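# Push the utility cart into the yellow parking bay

## Task

Move the utility cart into the yellow bay so that each of its four wheels sits fully inside the taped outline, not touching the tape. The three tubes in the cart's top tray must still be standing upright. The robot must not topple or be left leaning, or the task fails. The cart must stay in place on its own once the robot lets go.

## Robot and tools

ROBOT. A Hello Robot Stretch 4 with a single arm. It has an omni-wheel base, a lift that slides up a mast, an arm that telescopes straight forward, a wrist with yaw, pitch and roll joints, and a two-finger gripper. It stands about 1.6 m tall, and the base rim lies within 0.23 m of the base origin.

FRAMES. The base frame sits on the floor below the base centre: x forward, y left, z up. hand_pose is a point between the open fingertips, given in the base frame. With all wrist joints at 0 its axes match the base axes. The printed value may be slightly off. The odometry frame is the base frame as it was when the scene began. base_odometry is built from wheel turns only, so slipping shows up as travel. Its heading runs from -3.142 to 3.142, positive to the left.

execute_actions. Arguments: "actions", a list holding one action or none, and "cameras", a list of names from head_camera, head_left_camera, head_right_camera, wrist_camera or "all". Leaving it out, null or ["all"] returns every camera, and [] returns none. An empty actions list only reports state and images. An action may hold "base", "joints" or both, plus an optional "pace" and "contact_limits". Alternatively it holds only {"end_of_arm": "enable_torque"}, which turns back on any wrist or gripper motor that switched itself off.
- "base" takes one command only. Each is an offset from where the base last reported itself, not a pose. {"translate_m": d} drives straight, forward positive, from -2 to 2 m. {"strafe_m": d} slides sideways, left positive, from -2 to 2 m. {"rotate_rad": d} turns in place, counter-clockwise (left) positive, from -3.2 to 3.2 rad.
- "joints" is a single object keyed by joint name. Its values are absolute targets:
  - lift_m: 0 to 1.2 m
  - arm_m: 0 to 0.55 m
  - wrist_yaw_rad: -1.134 to 4.276. 0 is forward, positive turns left, 3.14 is folded back, and above 3.4 the arm may block it.
  - wrist_pitch_rad: -1.117 to 4.259. 0 is level and 1.57 points down.
  - wrist_roll_rad: -1.117 to 4.259. Positive turns clockwise as seen from behind.
  - gripper_m: -0.038 to 0.141, the fingertip gap. Below 0 the tips press together.
  A target outside these ranges is clipped and the result notes it. Any other bad value, or an unknown key, rejects the whole call and nothing moves.
- "pace" is "slow", "default", "fast" or "max". Base speed is 0.1, 0.3, 0.4 or 0.6 m/s, and turning is 1, 2, 3 or 4 rad/s. With the lift above 0.2 these drop further, down to 0.3 m/s and 1 rad/s at lift 1.2.
- "contact_limits" accepts only arm_m, from 0 (gentlest) to 0.75 (firmest), default 0.5. It sets how hard the arm may push before it halts.

All motions in one action start together. A part you leave out of an action may still be driving toward its earlier target, and the status lines will not show this. If one result reports a stop, the remaining execute_actions, wait and finished_scene calls in that same reply are skipped. To unfold the wrist at the start, send lift_m 0.4 together with wrist_yaw_rad 0.

wait: {"seconds": 0 to 10}. It commands nothing new and returns the same kind of report as an empty action.

zoom_image: {"camera": name, "region": [x0, y0, x1, y1]}. The region is in pixels from the top-left corner, at most 504 by 504, taken from that camera's most recent full image.

read_manual: {"section": "licences"}. It only returns licence text.

finished_scene: {"scene": number of the current scene}. It ends the scene permanently after the last command has been held. The cart must already be parked and stable.

RESULT LINES. "pictures" lists the cameras in the same order as the images.
- base_status and joint_status show how each motion ended:
  - "done" for the base means the wheels finished turning, even if they slipped.
  - "off_target" means it stopped short and may still be pushing.
  - contact_stop_at_<key> means it was blocked. Lift, arm or wheels go slack: a slack lift can sag, and slack wheels can roll.
  - limit_stop_at_<name> means a built-in limit stopped it. limit_stop_at_tilt means a lean over 6 degrees; lift, arm and wheels go slack and ignore commands until the lean eases. limit_stop_at_own_body means the part was about to hit the robot; you can still move it away.
  - torque_fault means a wrist motor hit its maximum and went limp. It stays limp until you send enable_torque.
  Any slack part holds again the next time you command it.
- on_its_own describes what the call did not command. Its "held at" value is a target, not a position.
- lidar_m gives 12 distances in metres, one per 30-degree sector. Sector 1 is ahead, 4 is left, 7 is behind and 10 is right. "-" means nothing seen, or something closer than 0.25 m. It sees from about 0.15 m up and can miss clear objects and thin legs.
- wrist_depth_mm is a 7x7 grid of depths in mm, 100 to 2000, starting at the top left.
- If turned_by_wheels and turned_by_imu differ by more than about 0.1 rad, the base probably slipped or hit something.
- base_tilt shows forward and right lean in degrees, with a fixed bias of up to 1.5.
- motor_effort is in percent, positive toward larger joint values, with the peak in brackets; for the wheels, positive means turning right. An effort outside its rest range means the part is pushing or carrying something.

CAMERAS. head_camera looks ahead and down; turn the base to look elsewhere. The left and right fisheyes look more steeply down and show the base and arm. wrist_camera looks along the fingers.

GRIPPING. Command a gap smaller than the object to squeeze it. A tighter value pulls the object toward the wrist. Neither the reading nor "done" confirms that you are holding anything. If the fingertips snag on a surface below them, raise the lift.

AVOID. Do not turn or drive with more than 1 kg in the gripper while arm_m is above 0.2. Avoid steady hard pushes with the gripper held high or with a firm contact limit, since both can tip the robot. Push the cart gently so the tubes stay upright. Avoid drops, slams and hard hits, and keep the wrist from jamming against things. Loose objects may get nudged occasionally by outside pushes.

Each tool is called after "Call:" as name(argument=value, ...) on one line, values as JSON.

## Session

Call:
execute_actions(actions=[])

Scene clock: 0.00 s.
base_odometry: x=+0.000 y=+0.000 heading=+0.000 (m, m, rad; odometry frame)
turned_by_wheels: +0.000 (rad since the last result)
turned_by_imu: +0.000 (rad since the last result)
base_tilt: forward=+0.4 right=+0.8 (deg)
lidar_m: 0.78 0.64 0.62 0.73 1.93 1.95 2.23 0.73 0.79 1.78 1.47 1.75
base_status: not commanded
joint_positions: lift_m=+0.250 arm_m=+0.002 wrist_yaw_rad=+3.162 wrist_pitch_rad=-0.008 wrist_roll_rad=-0.007 gripper_m=+0.057
joint_status: not commanded
motor_effort: lift_m=+19 arm_m=-1 wrist_yaw_rad=+1 wrist_pitch_rad=-6 wrist_roll_rad=-1 gripper_m=-5 wheel_0=+0 wheel_1=+0 wheel_2=+0 (%)
hand_pose: x=-0.1170 y=+0.0816 z=+0.4305 quat_wxyz=(-0.010, +0.004, -0.004, +1.000) (m; base frame)
wrist_depth_mm: - 138 247 - - - 1708 / - 113 138 - - 1983 1708 / - 115 137 - - 1983 1708 / 136 136 180 - - 1983 1661 / 212 - - - - 1983 1661 / 866 1182 209 1863 1576 1808 1661 / 891 991 1078 640 1060 1229 1281
pictures: head_camera, head_left_camera, head_right_camera, wrist_camera
Images, in order (width x height): head_camera 420x560, head_left_camera 420x672, head_right_camera 420x672, wrist_camera 616x392.

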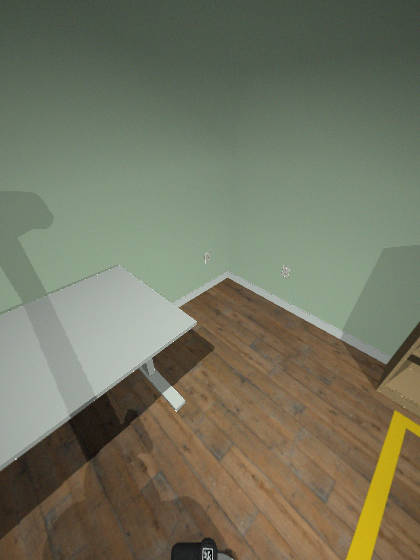

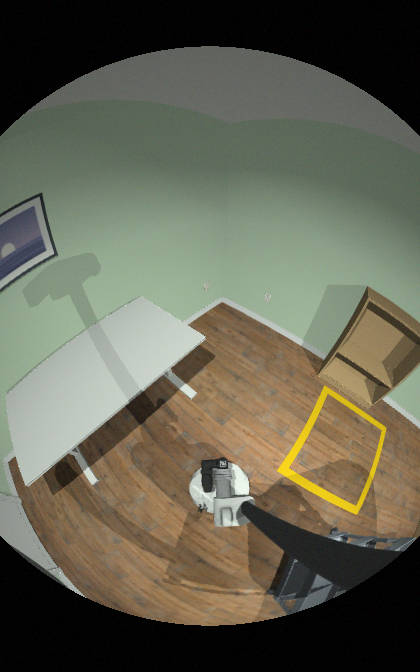

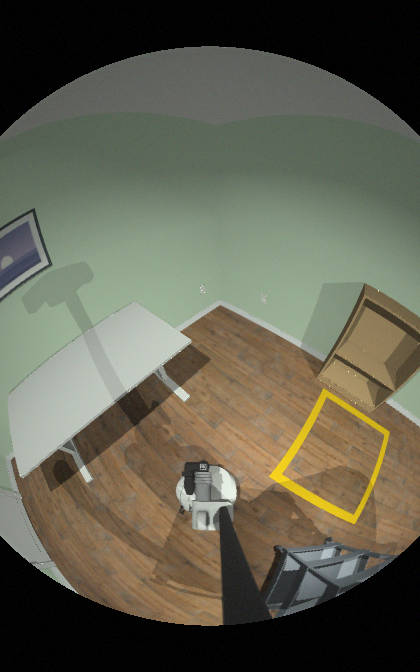

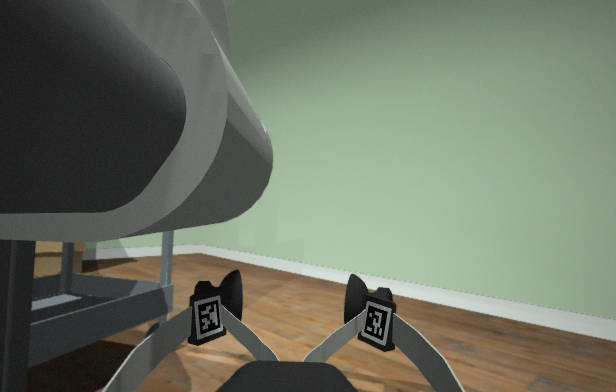

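Call:
execute_actions(actions=[{"base":{"rotate_rad":-1.9}}])

Scene clock: 4.90 s.
base_odometry: x=+0.000 y=+0.000 heading=-1.899 (m, m, rad; odometry frame)
turned_by_wheels: -1.899 (rad since the last result)
turned_by_imu: -1.867 (rad since the last result)
base_tilt: forward=+0.5 right=+0.7 (deg)
lidar_m: 2.65 1.59 1.46 1.80 0.68 0.63 0.67 0.84 1.92 1.98 0.96 0.75
base_status: done
joint_positions: lift_m=+0.250 arm_m=+0.002 wrist_yaw_rad=+3.162 wrist_pitch_rad=-0.008 wrist_roll_rad=-0.007 gripper_m=+0.057
joint_status: not commanded
motor_effort: lift_m=+19(19) arm_m=-1(1) wrist_yaw_rad=+2(2) wrist_pitch_rad=-7(7) wrist_roll_rad=+0(1) gripper_m=-1(3) wheel_0=+2(7) wheel_1=+2(8) wheel_2=+3(6) (%)
hand_pose: x=-0.1169 y=+0.0816 z=+0.4305 quat_wxyz=(-0.010, +0.004, -0.004, +1.000) (m; base frame)
wrist_depth_mm: - 138 247 1756 1618 1430 1336 / - 113 138 1756 1537 741 707 / - 115 137 1118 1060 960 891 / 136 136 180 1708 1537 1430 1308 / 213 - 1863 1756 1537 1430 1281 / 1430 1756 209 1661 1464 1397 1281 / 1042 1008 1078 640 1060 1255 1255
pictures: head_camera, head_left_camera, head_right_camera, wrist_camera
Images, in order (width x height): head_camera 420x560, head_left_camera 420x672, head_right_camera 420x672, wrist_camera 616x392.

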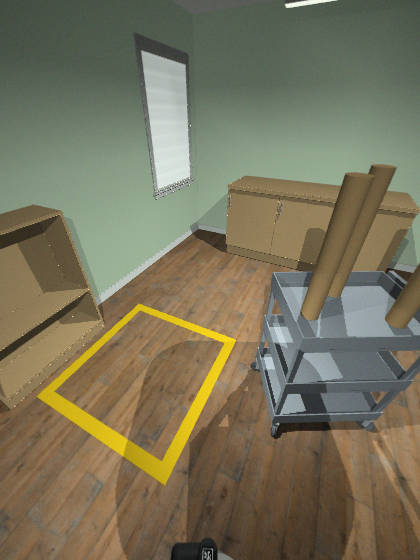

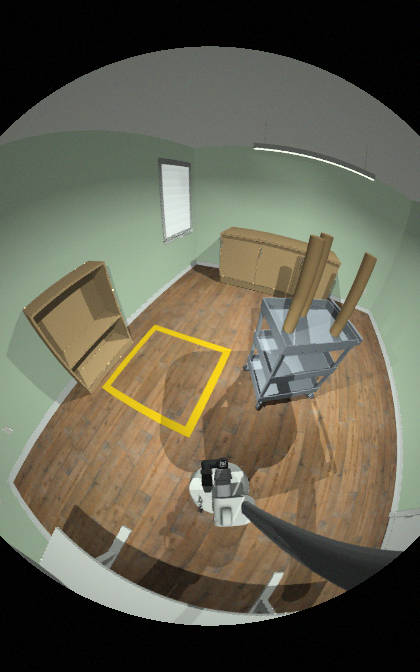

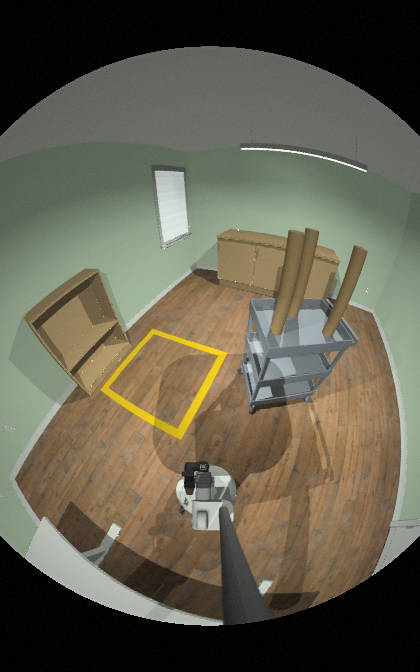

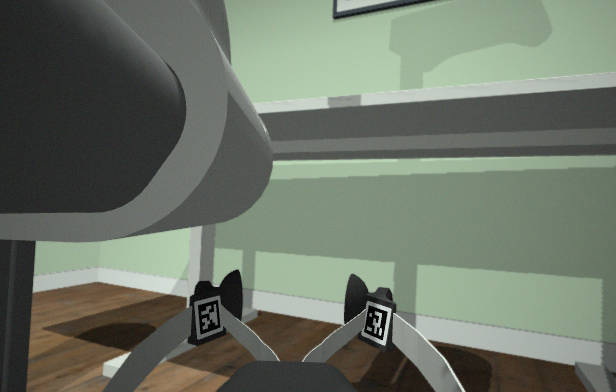

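Call:
execute_actions(actions=[{"base":{"strafe_m":-1.55},"pace":"fast"}])

Scene clock: 19.13 s.
base_odometry: x=-1.467 y=+0.500 heading=-1.899 (m, m, rad; odometry frame)
turned_by_wheels: +0.000 (rad since the last result)
turned_by_imu: +0.004 (rad since the last result)
base_tilt: forward=+0.5 right=+0.7 (deg)
lidar_m: 2.08 0.88 1.00 2.14 1.37 1.42 0.87 0.57 0.50 0.53 0.66 1.56
base_status: done
joint_positions: lift_m=+0.250 arm_m=+0.002 wrist_yaw_rad=+3.162 wrist_pitch_rad=-0.008 wrist_roll_rad=-0.007 gripper_m=+0.057
joint_status: not commanded
motor_effort: lift_m=+19(19) arm_m=-1(1) wrist_yaw_rad=+2(1) wrist_pitch_rad=-7(7) wrist_roll_rad=+0(0) gripper_m=-4(1) wheel_0=+0(11) wheel_1=+3(11) wheel_2=+1(1) (%)
hand_pose: x=-0.1169 y=+0.0816 z=+0.4305 quat_wxyz=(-0.010, +0.004, -0.004, +1.000) (m; base frame)
wrist_depth_mm: - 138 247 1537 - - 1863 / - 113 138 1537 - - 1863 / - 115 137 1576 - - 1808 / 136 136 180 1576 - - 1863 / 213 778 1025 1576 - - 1808 / 647 809 208 1499 1576 1983 1863 / 647 732 976 640 1060 1255 1281
pictures: head_camera, head_left_camera, head_right_camera, wrist_camera
Images, in order (width x height): head_camera 420x560, head_left_camera 420x672, head_right_camera 420x672, wrist_camera 616x392.

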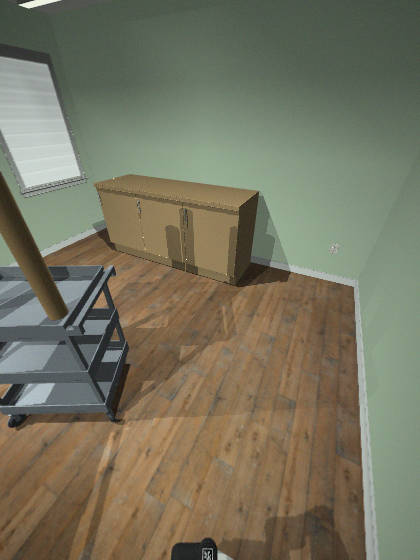

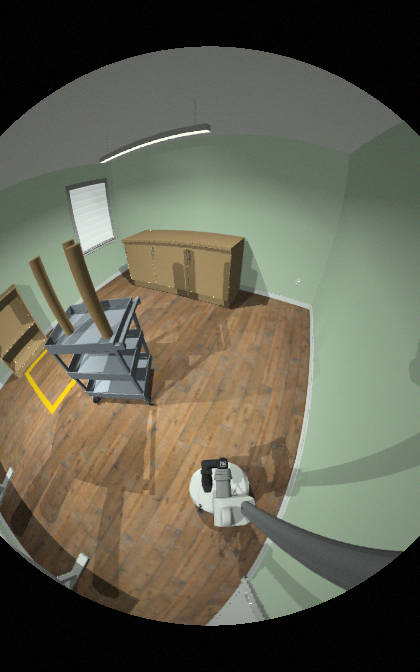

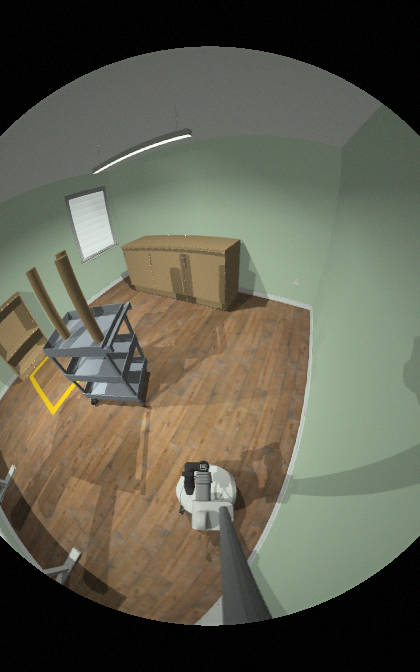

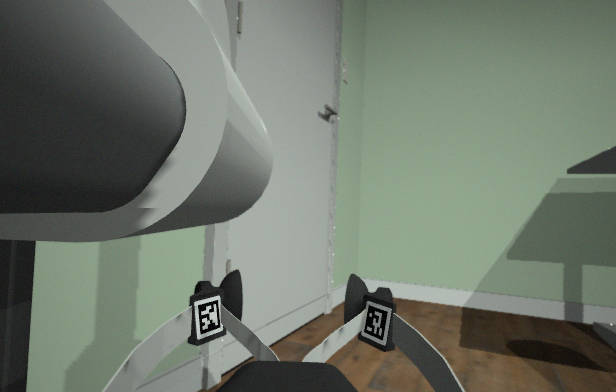

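Call:
execute_actions(actions=[{"base":{"translate_m":0.98},"pace":"fast"}], cameras=[])

Call:
execute_actions(actions=[{"base":{"strafe_m":-0.25},"joints":{"lift_m":0.6,"wrist_yaw_rad":0,"wrist_roll_rad":1.57,"gripper_m":0.1}}], cameras=["head_left_camera"])

Call:
execute_actions(actions=[{"base":{"rotate_rad":1.6}}])

Scene clock: 27.47 s.
base_odometry: x=-1.783 y=-0.428 heading=-1.899 (m, m, rad; odometry frame)
turned_by_wheels: +0.000 (rad since the last result)
turned_by_imu: +0.005 (rad since the last result)
base_tilt: forward=+0.4 right=+0.8 (deg)
lidar_m: 1.10 1.43 0.56 0.51 0.54 2.17 1.47 1.02 0.92 0.94 1.23 1.56
base_status: done
joint_positions: lift_m=+0.250 arm_m=+0.002 wrist_yaw_rad=+3.162 wrist_pitch_rad=-0.008 wrist_roll_rad=-0.007 gripper_m=+0.057
joint_status: not commanded
motor_effort: lift_m=+19(19) arm_m=-1(1) wrist_yaw_rad=+2(2) wrist_pitch_rad=-6(7) wrist_roll_rad=+0(0) gripper_m=-1(1) wheel_0=+0(7) wheel_1=+0(7) wheel_2=+3(13) (%)
hand_pose: x=-0.1169 y=+0.0816 z=+0.4305 quat_wxyz=(-0.010, +0.004, -0.004, +1.000) (m; base frame)
wrist_depth_mm: - 138 246 - - - - / - 113 138 - - - - / - 115 137 - - - - / 136 136 179 - - - - / 213 1255 1756 - - - - / 1025 1281 208 1808 1576 - - / 991 1008 1078 647 1060 1229 1281
pictures: none
No camera images: the call's "cameras" was empty. Leave "cameras" out to get every camera's image.

Scene clock: 29.93 s.
base_odometry: x=-2.020 y=-0.347 heading=-1.899 (m, m, rad; odometry frame)
turned_by_wheels: +0.000 (rad since the last result)
turned_by_imu: +0.000 (rad since the last result)
base_tilt: forward=+0.4 right=+0.8 (deg)
lidar_m: 1.09 1.27 3.00 0.77 0.80 2.31 1.13 0.73 0.69 0.70 0.92 1.59
base_status: done
joint_positions: lift_m=+0.600 arm_m=+0.002 wrist_yaw_rad=+0.000 wrist_pitch_rad=-0.008 wrist_roll_rad=+1.570 gripper_m=+0.100
joint_status: all done
motor_effort: lift_m=+21(23) arm_m=-1(1) wrist_yaw_rad=+0(6) wrist_pitch_rad=-7(7) wrist_roll_rad=+0(6) gripper_m=+0(3) wheel_0=-1(8) wheel_1=+2(9) wheel_2=+0(3) (%)
hand_pose: x=+0.4618 y=-0.0873 z=+0.7803 quat_wxyz=(+0.707, +0.707, -0.003, +0.003) (m; base frame)
wrist_depth_mm: 1255 1255 1255 1281 1255 1281 1118 / 1336 1336 1308 1366 1336 1336 1098 / 1430 1397 1430 1430 1430 1397 1118 / 1499 1499 1499 1308 1366 1366 1098 / 1618 1618 1576 976 991 1025 1008 / 1708 1708 891 917 216 917 991 / 1863 1863 1863 161 1008 991 1060
pictures: head_left_camera
Images, in order (width x height): head_left_camera 420x672.

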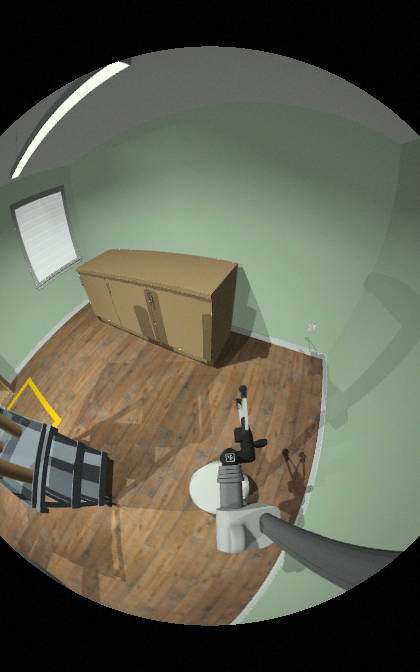

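Scene clock: 32.00 s.
base_odometry: x=-2.020 y=-0.347 heading=-0.299 (m, m, rad; odometry frame)
turned_by_wheels: +1.600 (rad since the last result)
turned_by_imu: +1.575 (rad since the last result)
base_tilt: forward=+0.4 right=+0.7 (deg)
lidar_m: 0.78 0.80 2.28 1.10 0.76 0.69 0.73 0.95 1.58 1.08 1.32 0.82
base_status: done
joint_positions: lift_m=+0.600 arm_m=+0.002 wrist_yaw_rad=+0.000 wrist_pitch_rad=-0.008 wrist_roll_rad=+1.570 gripper_m=+0.100
joint_status: not commanded
motor_effort: lift_m=+21(21) arm_m=-1(1) wrist_yaw_rad=-1(1) wrist_pitch_rad=-7(7) wrist_roll_rad=+1(1) gripper_m=+2(1) wheel_0=+0(5) wheel_1=-1(7) wheel_2=-2(8) (%)
hand_pose: x=+0.4617 y=-0.0874 z=+0.7803 quat_wxyz=(+0.707, +0.707, -0.003, +0.003) (m; base frame)
wrist_depth_mm: - - - - - 1661 1118 / - - - - - 1618 1118 / - - - - - 1618 1098 / - 904 904 640 1042 647 809 / - 1098 1098 - 1138 647 878 / 699 691 569 - 216 640 878 / - - - 160 976 1008 842
pictures: head_camera, head_left_camera, head_right_camera, wrist_camera
Images, in order (width x height): head_camera 420x560, head_left_camera 420x672, head_right_camera 420x672, wrist_camera 616x392.

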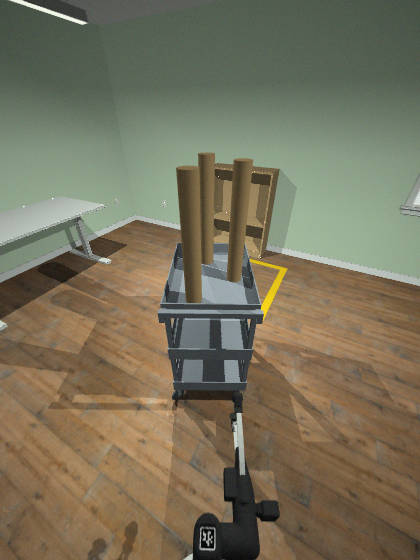

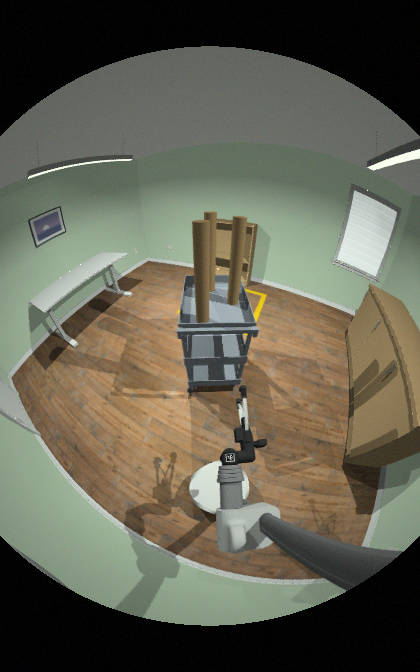

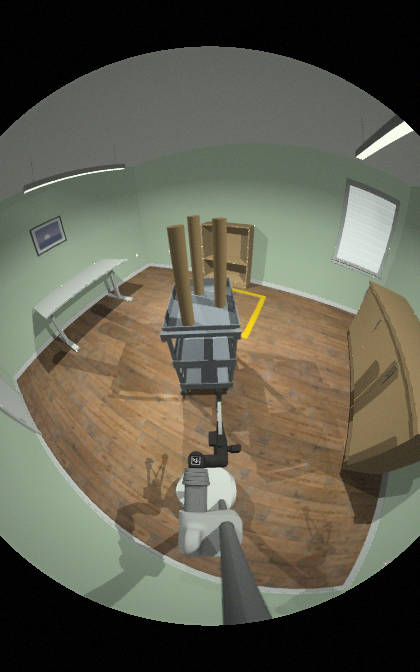

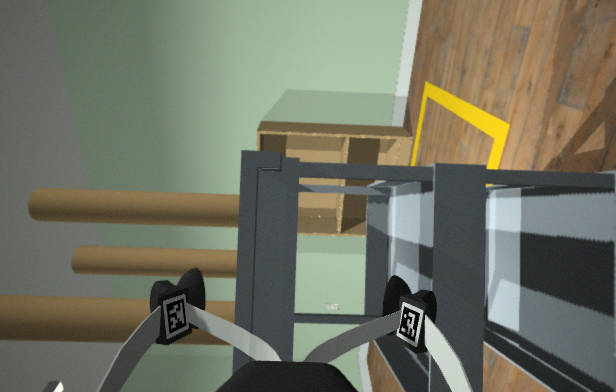

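Call:
execute_actions(actions=[{"base":{"strafe_m":0.085},"joints":{"lift_m":0.71,"arm_m":0.12}}], cameras=["head_camera","wrist_camera"])

Scene clock: 37.77 s.
base_odometry: x=-1.995 y=-0.266 heading=-0.299 (m, m, rad; odometry frame)
turned_by_wheels: +0.000 (rad since the last result)
turned_by_imu: +0.002 (rad since the last result)
base_tilt: forward=+0.5 right=+0.7 (deg)
lidar_m: 0.76 2.35 2.18 1.04 0.72 0.66 0.69 0.91 1.68 1.16 1.44 0.80
base_status: done
joint_positions: lift_m=+0.710 arm_m=+0.119 wrist_yaw_rad=+0.000 wrist_pitch_rad=-0.008 wrist_roll_rad=+1.570 gripper_m=+0.100
joint_status: all done
motor_effort: lift_m=+21(24) arm_m=+5(5) wrist_yaw_rad=+1(1) wrist_pitch_rad=-6(7) wrist_roll_rad=+2(1) gripper_m=+1(3) wheel_0=+0(9) wheel_1=-1(10) wheel_2=+0(1) (%)
hand_pose: x=+0.5785 y=-0.0874 z=+0.8903 quat_wxyz=(+0.707, +0.707, -0.003, +0.003) (m; base frame)
wrist_depth_mm: - - - - - 1863 1281 / - - - - - 1708 1229 / - - - 798 1118 788 535 / - - - 788 1138 842 530 / - 960 976 615 1138 831 525 / 580 580 585 585 216 809 525 / - - - 160 - 715 521
pictures: head_camera, wrist_camera
Images, in order (width x height): head_camera 420x560, wrist_camera 616x392.

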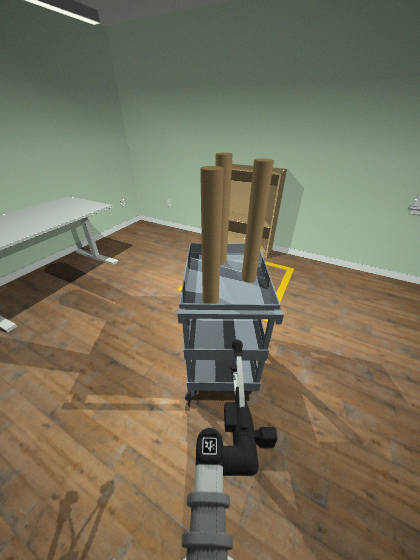

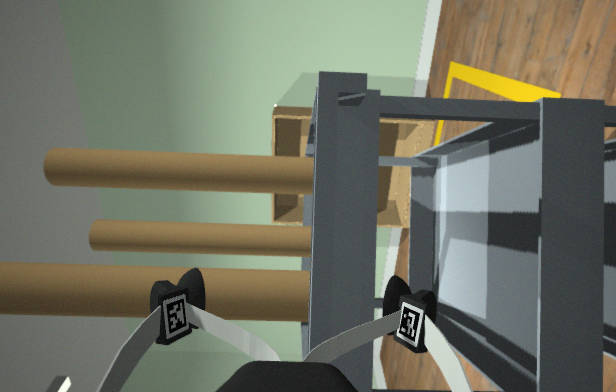

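Call:
zoom_image(camera="wrist_camera", region=[250,40,450,240])

Call:
zoom_image(camera="head_camera", region=[160,260,310,420])

Region (250, 40, 450, 240) of wrist_camera's 616x392 image, scaled by 2.520.

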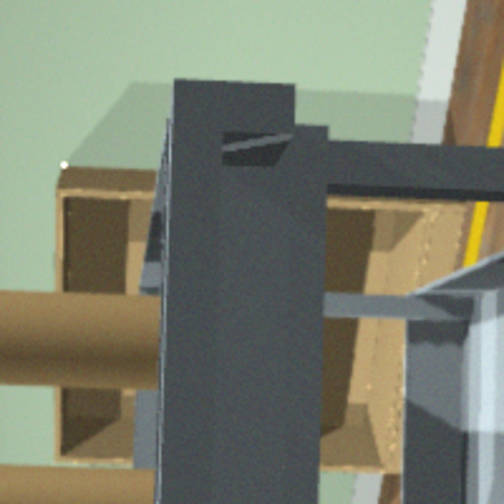

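Region (160, 260, 310, 420) of head_camera's 420x560 image, scaled by 3.150, with more detail than that image has; it fills the left 472 columns of this view, and the rest is white.

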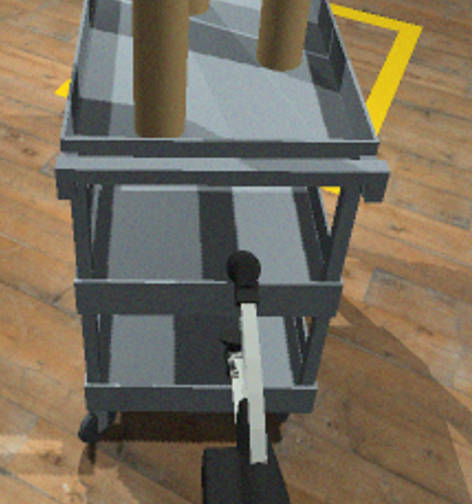

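Call:
execute_actions(actions=[{"base":{"translate_m":0.1},"joints":{"lift_m":0.675}}], cameras=["head_camera","wrist_camera"])

Scene clock: 45.47 s.
base_odometry: x=-1.899 y=-0.295 heading=-0.299 (m, m, rad; odometry frame)
turned_by_wheels: +0.000 (rad since the last result)
turned_by_imu: +0.002 (rad since the last result)
base_tilt: forward=+0.6 right=+0.7 (deg)
lidar_m: 0.66 2.23 2.16 1.18 0.82 0.76 0.78 1.02 1.70 1.16 1.46 0.72
base_status: done
joint_positions: lift_m=+0.675 arm_m=+0.119 wrist_yaw_rad=+0.000 wrist_pitch_rad=-0.008 wrist_roll_rad=+1.570 gripper_m=+0.100
joint_status: all done
motor_effort: lift_m=+16(19) arm_m=+5(5) wrist_yaw_rad=+3(1) wrist_pitch_rad=-7(7) wrist_roll_rad=+1(1) gripper_m=-2(1) wheel_0=+1(5) wheel_1=+2(6) wheel_2=+0(9) (%)
hand_pose: x=+0.5785 y=-0.0874 z=+0.8557 quat_wxyz=(+0.707, +0.707, -0.003, +0.003) (m; base frame)
wrist_depth_mm: - - - - - 1808 1229 / - - - 421 439 1499 436 / - - - 421 - 723 488 / - - - 418 - 759 484 / - 866 878 418 1042 750 484 / 480 480 484 413 216 750 477 / - - - 160 - 654 473
pictures: head_camera, wrist_camera
Images, in order (width x height): head_camera 420x560, wrist_camera 616x392.

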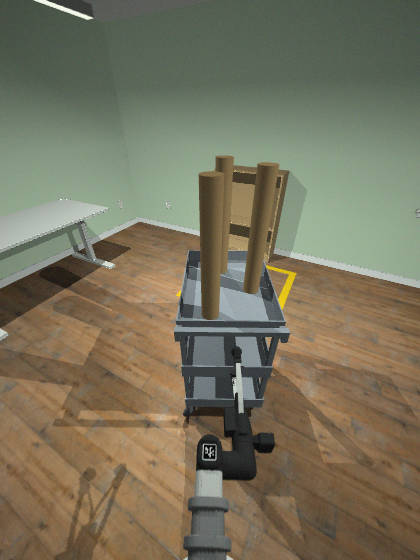

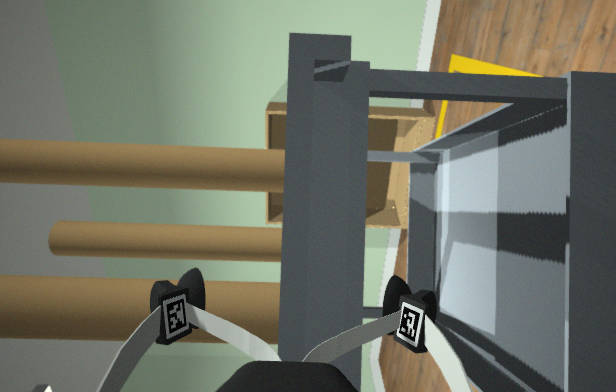

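Call:
execute_actions(actions=[{"base":{"translate_m":0.12},"joints":{"lift_m":0.665,"gripper_m":0.07},"pace":"slow"}], cameras=["head_camera","wrist_camera"])

Call:
zoom_image(camera="head_camera", region=[160,290,310,440])

Scene clock: 51.63 s.
base_odometry: x=-1.785 y=-0.330 heading=-0.299 (m, m, rad; odometry frame)
turned_by_wheels: +0.000 (rad since the last result)
turned_by_imu: +0.003 (rad since the last result)
base_tilt: forward=+0.4 right=+0.8 (deg)
lidar_m: 0.57 2.21 2.10 1.31 0.89 0.85 0.88 1.17 1.62 1.19 1.55 0.58
base_status: done
joint_positions: lift_m=+0.665 arm_m=+0.119 wrist_yaw_rad=+0.000 wrist_pitch_rad=-0.008 wrist_roll_rad=+1.570 gripper_m=+0.070
joint_status: all done
motor_effort: lift_m=+16(18) arm_m=+5(5) wrist_yaw_rad=+2(2) wrist_pitch_rad=-6(7) wrist_roll_rad=+0(1) gripper_m=-2(9) wheel_0=+2(4) wheel_1=+2(5) wheel_2=-3(6) (%)
hand_pose: x=+0.5785 y=-0.0874 z=+0.8457 quat_wxyz=(+0.707, +0.707, -0.003, +0.003) (m; base frame)
wrist_depth_mm: - - - 263 309 314 315 / - - - 298 - 1756 469 / 559 569 574 297 891 707 521 / - - - 296 931 741 517 / 741 750 750 294 917 741 517 / 384 389 211 293 214 723 508 / 357 359 364 198 293 640 508
pictures: head_camera, wrist_camera
Images, in order (width x height): head_camera 420x560, wrist_camera 616x392.

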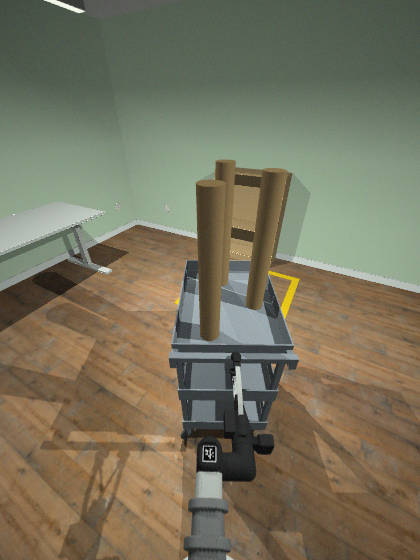

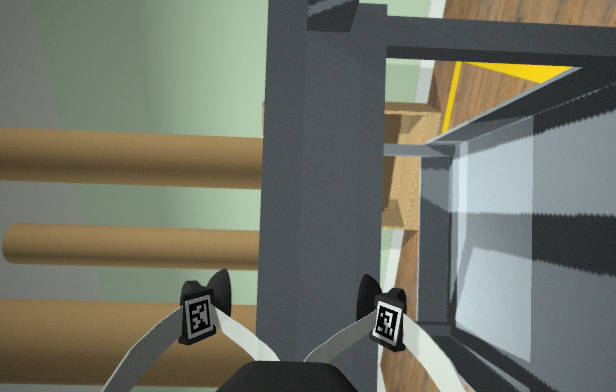

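Region (160, 290, 310, 440) of head_camera's 420x560 image, scaled by 3.360, with more detail than that image has.

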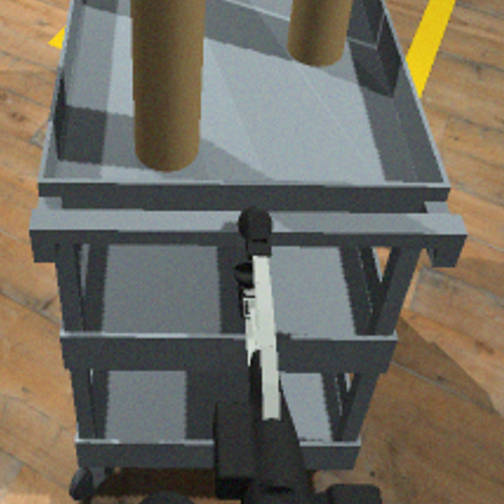

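Call:
execute_actions(actions=[{"joints":{"lift_m":0.672,"arm_m":0.155},"pace":"slow"}], cameras=["head_camera","wrist_camera"])

Call:
execute_actions(actions=[{"joints":{"gripper_m":0.0}}], cameras=["head_camera","wrist_camera"])

Scene clock: 56.20 s.
base_odometry: x=-1.785 y=-0.330 heading=-0.299 (m, m, rad; odometry frame)
turned_by_wheels: +0.000 (rad since the last result)
turned_by_imu: +0.002 (rad since the last result)
base_tilt: forward=+0.5 right=+0.7 (deg)
lidar_m: 0.56 2.25 2.11 1.35 0.90 0.85 0.91 1.18 1.63 1.19 1.54 0.58
base_status: not commanded
joint_positions: lift_m=+0.672 arm_m=+0.154 wrist_yaw_rad=+0.000 wrist_pitch_rad=-0.008 wrist_roll_rad=+1.570 gripper_m=+0.070
joint_status: all done
motor_effort: lift_m=+22(25) arm_m=+5(6) wrist_yaw_rad=+1(1) wrist_pitch_rad=-6(6) wrist_roll_rad=+1(1) gripper_m=-2(7) wheel_0=+2(2) wheel_1=+2(2) wheel_2=-3(3) (%)
hand_pose: x=+0.6135 y=-0.0874 z=+0.8523 quat_wxyz=(+0.707, +0.707, -0.003, +0.003) (m; base frame)
wrist_depth_mm: - - - 260 266 276 278 / - - - 263 265 1756 496 / 521 525 535 202 264 715 530 / - - - 200 263 759 525 / 707 707 707 199 262 750 525 / - - 211 198 214 741 517 / 324 324 327 181 258 647 517
pictures: head_camera, wrist_camera
Images, in order (width x height): head_camera 420x560, wrist_camera 616x392.

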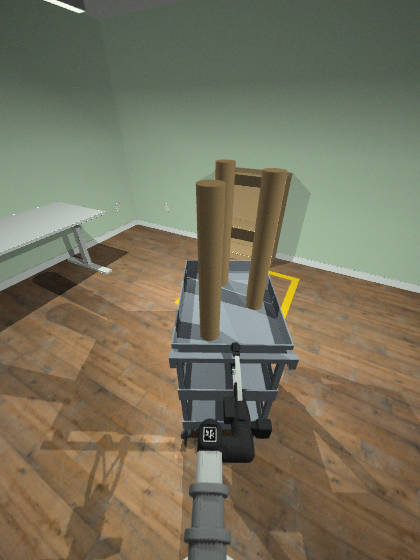

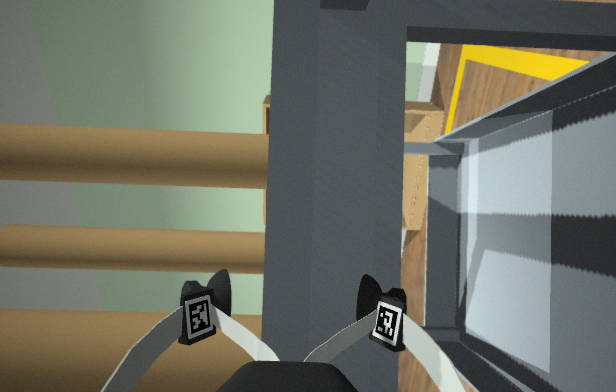

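Scene clock: 57.70 s.
base_odometry: x=-1.785 y=-0.330 heading=-0.299 (m, m, rad; odometry frame)
turned_by_wheels: +0.000 (rad since the last result)
turned_by_imu: +0.001 (rad since the last result)
base_tilt: forward=+0.6 right=+0.7 (deg)
lidar_m: 0.56 2.22 2.11 1.33 0.93 0.84 0.90 1.16 1.66 1.17 1.54 0.56
base_status: not commanded
joint_positions: lift_m=+0.672 arm_m=+0.155 wrist_yaw_rad=+0.003 wrist_pitch_rad=-0.011 wrist_roll_rad=+1.570 gripper_m=+0.000
joint_status: all done
motor_effort: lift_m=+20(22) arm_m=+2(5) wrist_yaw_rad=-7(10) wrist_pitch_rad=+3(6) wrist_roll_rad=+1(1) gripper_m=-15(15) wheel_0=+1(2) wheel_1=+2(2) wheel_2=+1(3) (%)
hand_pose: x=+0.6142 y=-0.0864 z=+0.8533 quat_wxyz=(+0.707, +0.707, -0.003, +0.005) (m; base frame)
wrist_depth_mm: - - - 198 259 273 270 / - - - 197 259 1808 500 / 517 521 530 196 258 723 539 / - - - 255 257 768 530 / 707 707 707 195 256 759 525 / - - 200 193 255 750 525 / 320 158 322 192 253 661 521
pictures: head_camera, wrist_camera
Images, in order (width x height): head_camera 420x560, wrist_camera 616x392.

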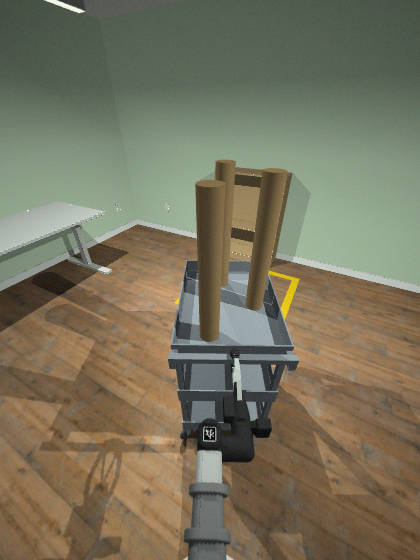

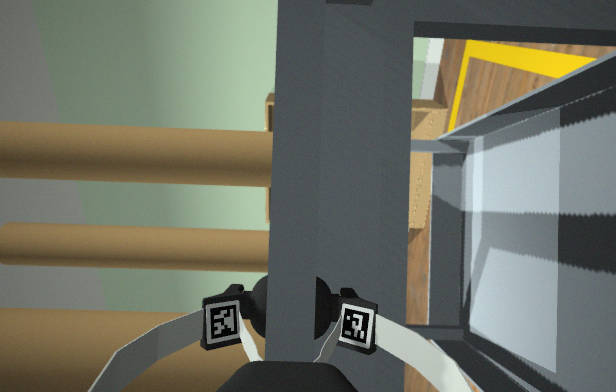

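Call:
execute_actions(actions=[{"base":{"strafe_m":0.1},"pace":"slow"}], cameras=["head_camera","wrist_camera"])

Scene clock: 65.63 s.
base_odometry: x=-1.755 y=-0.235 heading=-0.300 (m, m, rad; odometry frame)
turned_by_wheels: -0.001 (rad since the last result)
turned_by_imu: +0.001 (rad since the last result)
base_tilt: forward=+0.5 right=+0.8 (deg)
lidar_m: 0.55 2.11 1.99 1.26 0.83 0.79 0.84 1.06 1.85 1.26 1.67 0.54
base_status: done
joint_positions: lift_m=+0.672 arm_m=+0.155 wrist_yaw_rad=-0.006 wrist_pitch_rad=-0.012 wrist_roll_rad=+1.570 gripper_m=+0.000
joint_status: not commanded
on_its_own: wrist_yaw_rad is at rest, and its effort (+18) is outside its rest range (-13 to +13)
motor_effort: lift_m=+21(21) arm_m=+2(3) wrist_yaw_rad=+18(31) wrist_pitch_rad=+4(4) wrist_roll_rad=+1(2) gripper_m=-12(18) wheel_0=-5(11) wheel_1=-1(6) wheel_2=-4(5) (%)
hand_pose: x=+0.6134 y=-0.0891 z=+0.8534 quat_wxyz=(+0.707, +0.707, -0.006, +0.002) (m; base frame)
wrist_depth_mm: - - - 178 236 1708 1205 / - - - 180 240 820 525 / 512 512 508 183 244 778 539 / 699 707 723 186 248 768 535 / - - - 189 252 768 530 / 342 345 200 192 255 715 525 / 332 158 332 193 259 634 521
pictures: head_camera, wrist_camera
Images, in order (width x height): head_camera 420x560, wrist_camera 616x392.

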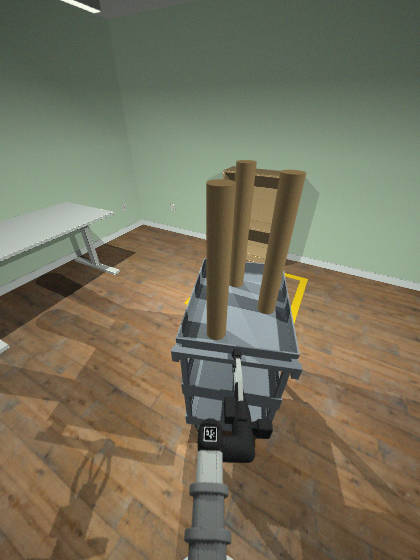

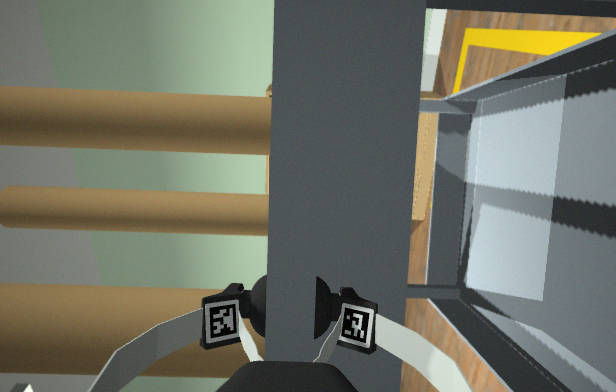

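Call:
execute_actions(actions=[{"base":{"strafe_m":0.11},"pace":"slow"}], cameras=["head_camera"])

Call:
execute_actions(actions=[{"joints":{"gripper_m":0.08}}], cameras=[])

Call:
execute_actions(actions=[{"joints":{"arm_m":0.0}}], cameras=[])

Call:
execute_actions(actions=[{"base":{"strafe_m":0.2}}], cameras=[])

Call:
execute_actions(actions=[{"base":{"rotate_rad":-0.33}}], cameras=["head_camera","wrist_camera"])

Scene clock: 73.00 s.
base_odometry: x=-1.723 y=-0.130 heading=-0.300 (m, m, rad; odometry frame)
turned_by_wheels: +0.000 (rad since the last result)
turned_by_imu: +0.001 (rad since the last result)
base_tilt: forward=+0.5 right=+0.8 (deg)
lidar_m: 0.58 2.06 1.90 1.21 0.83 0.76 0.77 1.04 1.96 1.40 1.82 0.53
base_status: done
joint_positions: lift_m=+0.672 arm_m=+0.155 wrist_yaw_rad=-0.005 wrist_pitch_rad=-0.012 wrist_roll_rad=+1.570 gripper_m=+0.000
joint_status: not commanded
on_its_own: wrist_yaw_rad is at rest, and its effort (+14) is outside its rest range (-13 to +13)
motor_effort: lift_m=+21(20) arm_m=+2(2) wrist_yaw_rad=+14(23) wrist_pitch_rad=+4(4) wrist_roll_rad=+2(2) gripper_m=-16(17) wheel_0=-4(11) wheel_1=+0(4) wheel_2=-2(4) (%)
hand_pose: x=+0.6135 y=-0.0887 z=+0.8534 quat_wxyz=(+0.707, +0.707, -0.006, +0.002) (m; base frame)
wrist_depth_mm: - - - 153 208 1464 521 / 469 469 469 159 216 788 544 / 691 707 - 166 226 778 535 / - - - 173 237 768 539 / 377 - - 183 249 750 530 / 342 343 200 190 256 676 525 / - 158 - 195 272 1576 488
pictures: head_camera
Images, in order (width x height): head_camera 420x560.

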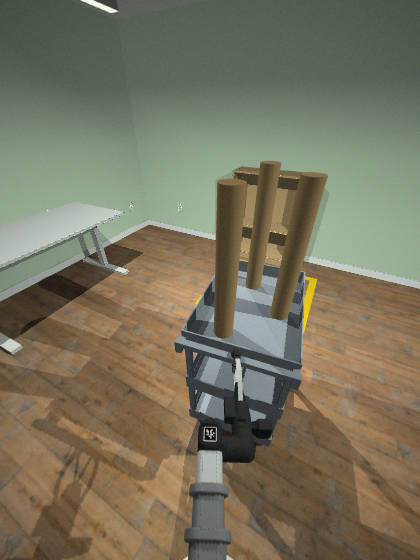

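Scene clock: 74.60 s.
base_odometry: x=-1.723 y=-0.130 heading=-0.300 (m, m, rad; odometry frame)
turned_by_wheels: +0.000 (rad since the last result)
turned_by_imu: +0.001 (rad since the last result)
base_tilt: forward=+0.4 right=+0.7 (deg)
lidar_m: 0.59 2.05 1.91 1.19 0.83 0.75 0.79 1.05 1.97 1.37 1.82 0.55
base_status: not commanded
joint_positions: lift_m=+0.672 arm_m=+0.155 wrist_yaw_rad=+0.000 wrist_pitch_rad=-0.008 wrist_roll_rad=+1.570 gripper_m=+0.080
joint_status: all done
motor_effort: lift_m=+21(21) arm_m=+2(2) wrist_yaw_rad=+2(18) wrist_pitch_rad=-6(6) wrist_roll_rad=+1(1) gripper_m=-5(16) wheel_0=-3(4) wheel_1=+0(0) wheel_2=-2(2) (%)
hand_pose: x=+0.6139 y=-0.0875 z=+0.8524 quat_wxyz=(+0.707, +0.707, -0.003, +0.003) (m; base frame)
wrist_depth_mm: - - - 153 208 778 517 / 473 469 473 159 216 768 535 / 676 691 707 168 226 768 535 / - - - 176 239 768 525 / 370 377 - 184 253 741 525 / 342 343 211 194 215 661 521 / - - - 179 278 1576 484
pictures: none
No camera images: the call's "cameras" was empty. Leave "cameras" out to get every camera's image.

Scene clock: 76.13 s.
base_odometry: x=-1.723 y=-0.130 heading=-0.300 (m, m, rad; odometry frame)
turned_by_wheels: +0.000 (rad since the last result)
turned_by_imu: +0.001 (rad since the last result)
base_tilt: forward=+0.5 right=+0.7 (deg)
lidar_m: 0.55 2.05 1.91 1.20 0.83 0.75 0.80 1.06 1.96 1.40 1.80 0.55
base_status: not commanded
joint_positions: lift_m=+0.672 arm_m=+0.003 wrist_yaw_rad=+0.000 wrist_pitch_rad=-0.008 wrist_roll_rad=+1.570 gripper_m=+0.080
joint_status: all done
joint sent to its limit — the command would take arm_m past its lower limit, so that joint was sent only as far as its limit.
motor_effort: lift_m=+21(21) arm_m=-5(4) wrist_yaw_rad=+0(4) wrist_pitch_rad=-7(7) wrist_roll_rad=+1(1) gripper_m=-1(0) wheel_0=-3(3) wheel_1=+0(0) wheel_2=-2(3) (%)
hand_pose: x=+0.4625 y=-0.0874 z=+0.8523 quat_wxyz=(+0.707, +0.707, -0.003, +0.003) (m; base frame)
wrist_depth_mm: - - - 287 353 1576 1160 / 615 615 621 347 946 732 525 / - 842 854 364 991 778 544 / - - - 384 1060 759 544 / 496 500 508 402 - 750 525 / - - 212 424 215 707 442 / - - - 265 - 597 459
pictures: none
No camera images: the call's "cameras" was empty. Leave "cameras" out to get every camera's image.

Scene clock: 78.07 s.
base_odometry: x=-1.664 y=+0.061 heading=-0.300 (m, m, rad; odometry frame)
turned_by_wheels: +0.000 (rad since the last result)
turned_by_imu: +0.001 (rad since the last result)
base_tilt: forward=+0.4 right=+0.8 (deg)
lidar_m: 0.62 1.81 1.78 1.06 0.71 0.66 0.69 0.93 2.15 1.60 2.08 0.62
base_status: done
joint_positions: lift_m=+0.672 arm_m=+0.003 wrist_yaw_rad=+0.000 wrist_pitch_rad=-0.008 wrist_roll_rad=+1.570 gripper_m=+0.080
joint_status: not commanded
motor_effort: lift_m=+21(21) arm_m=-5(5) wrist_yaw_rad=+2(2) wrist_pitch_rad=-7(7) wrist_roll_rad=+1(1) gripper_m=-3(2) wheel_0=-1(8) wheel_1=+0(9) wheel_2=+0(2) (%)
hand_pose: x=+0.4625 y=-0.0874 z=+0.8523 quat_wxyz=(+0.707, +0.707, -0.003, +0.003) (m; base frame)
wrist_depth_mm: - - - 397 - 788 544 / 831 831 842 415 - 778 539 / 508 512 508 436 1060 768 449 / - - - 452 - 715 462 / - - - 430 - 500 484 / - - 212 - 215 1708 1182 / - - - - - 1537 1182
pictures: none
No camera images: the call's "cameras" was empty. Leave "cameras" out to get every camera's image.

Scene clock: 79.17 s.
base_odometry: x=-1.663 y=+0.061 heading=-0.630 (m, m, rad; odometry frame)
turned_by_wheels: -0.330 (rad since the last result)
turned_by_imu: -0.324 (rad since the last result)
base_tilt: forward=+0.4 right=+0.6 (deg)
lidar_m: 0.59 2.26 1.77 1.83 0.88 0.69 0.65 0.76 1.15 1.56 1.63 0.62
base_status: done
joint_positions: lift_m=+0.672 arm_m=+0.003 wrist_yaw_rad=+0.000 wrist_pitch_rad=-0.008 wrist_roll_rad=+1.570 gripper_m=+0.080
joint_status: not commanded
motor_effort: lift_m=+21(21) arm_m=-5(5) wrist_yaw_rad=+0(1) wrist_pitch_rad=-7(7) wrist_roll_rad=+1(0) gripper_m=+0(3) wheel_0=+2(5) wheel_1=+0(7) wheel_2=+3(7) (%)
hand_pose: x=+0.4625 y=-0.0874 z=+0.8523 quat_wxyz=(+0.707, +0.707, -0.003, +0.003) (m; base frame)
wrist_depth_mm: - - - - - 1808 1229 / - - - 455 - 1537 1098 / - - - 469 - 723 480 / - - - 469 - 759 480 / - 917 931 466 - 750 477 / 525 530 211 462 215 750 477 / - - - 282 - 654 473
pictures: head_camera, wrist_camera
Images, in order (width x height): head_camera 420x560, wrist_camera 616x392.

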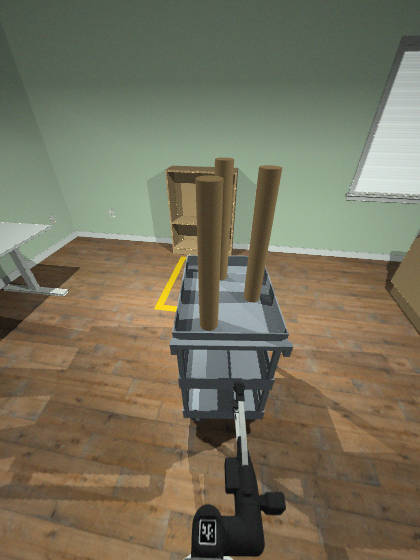

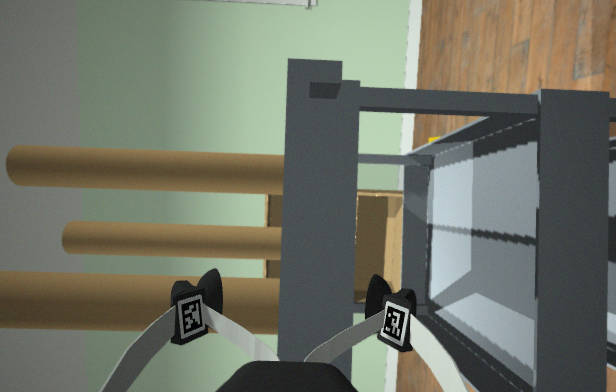

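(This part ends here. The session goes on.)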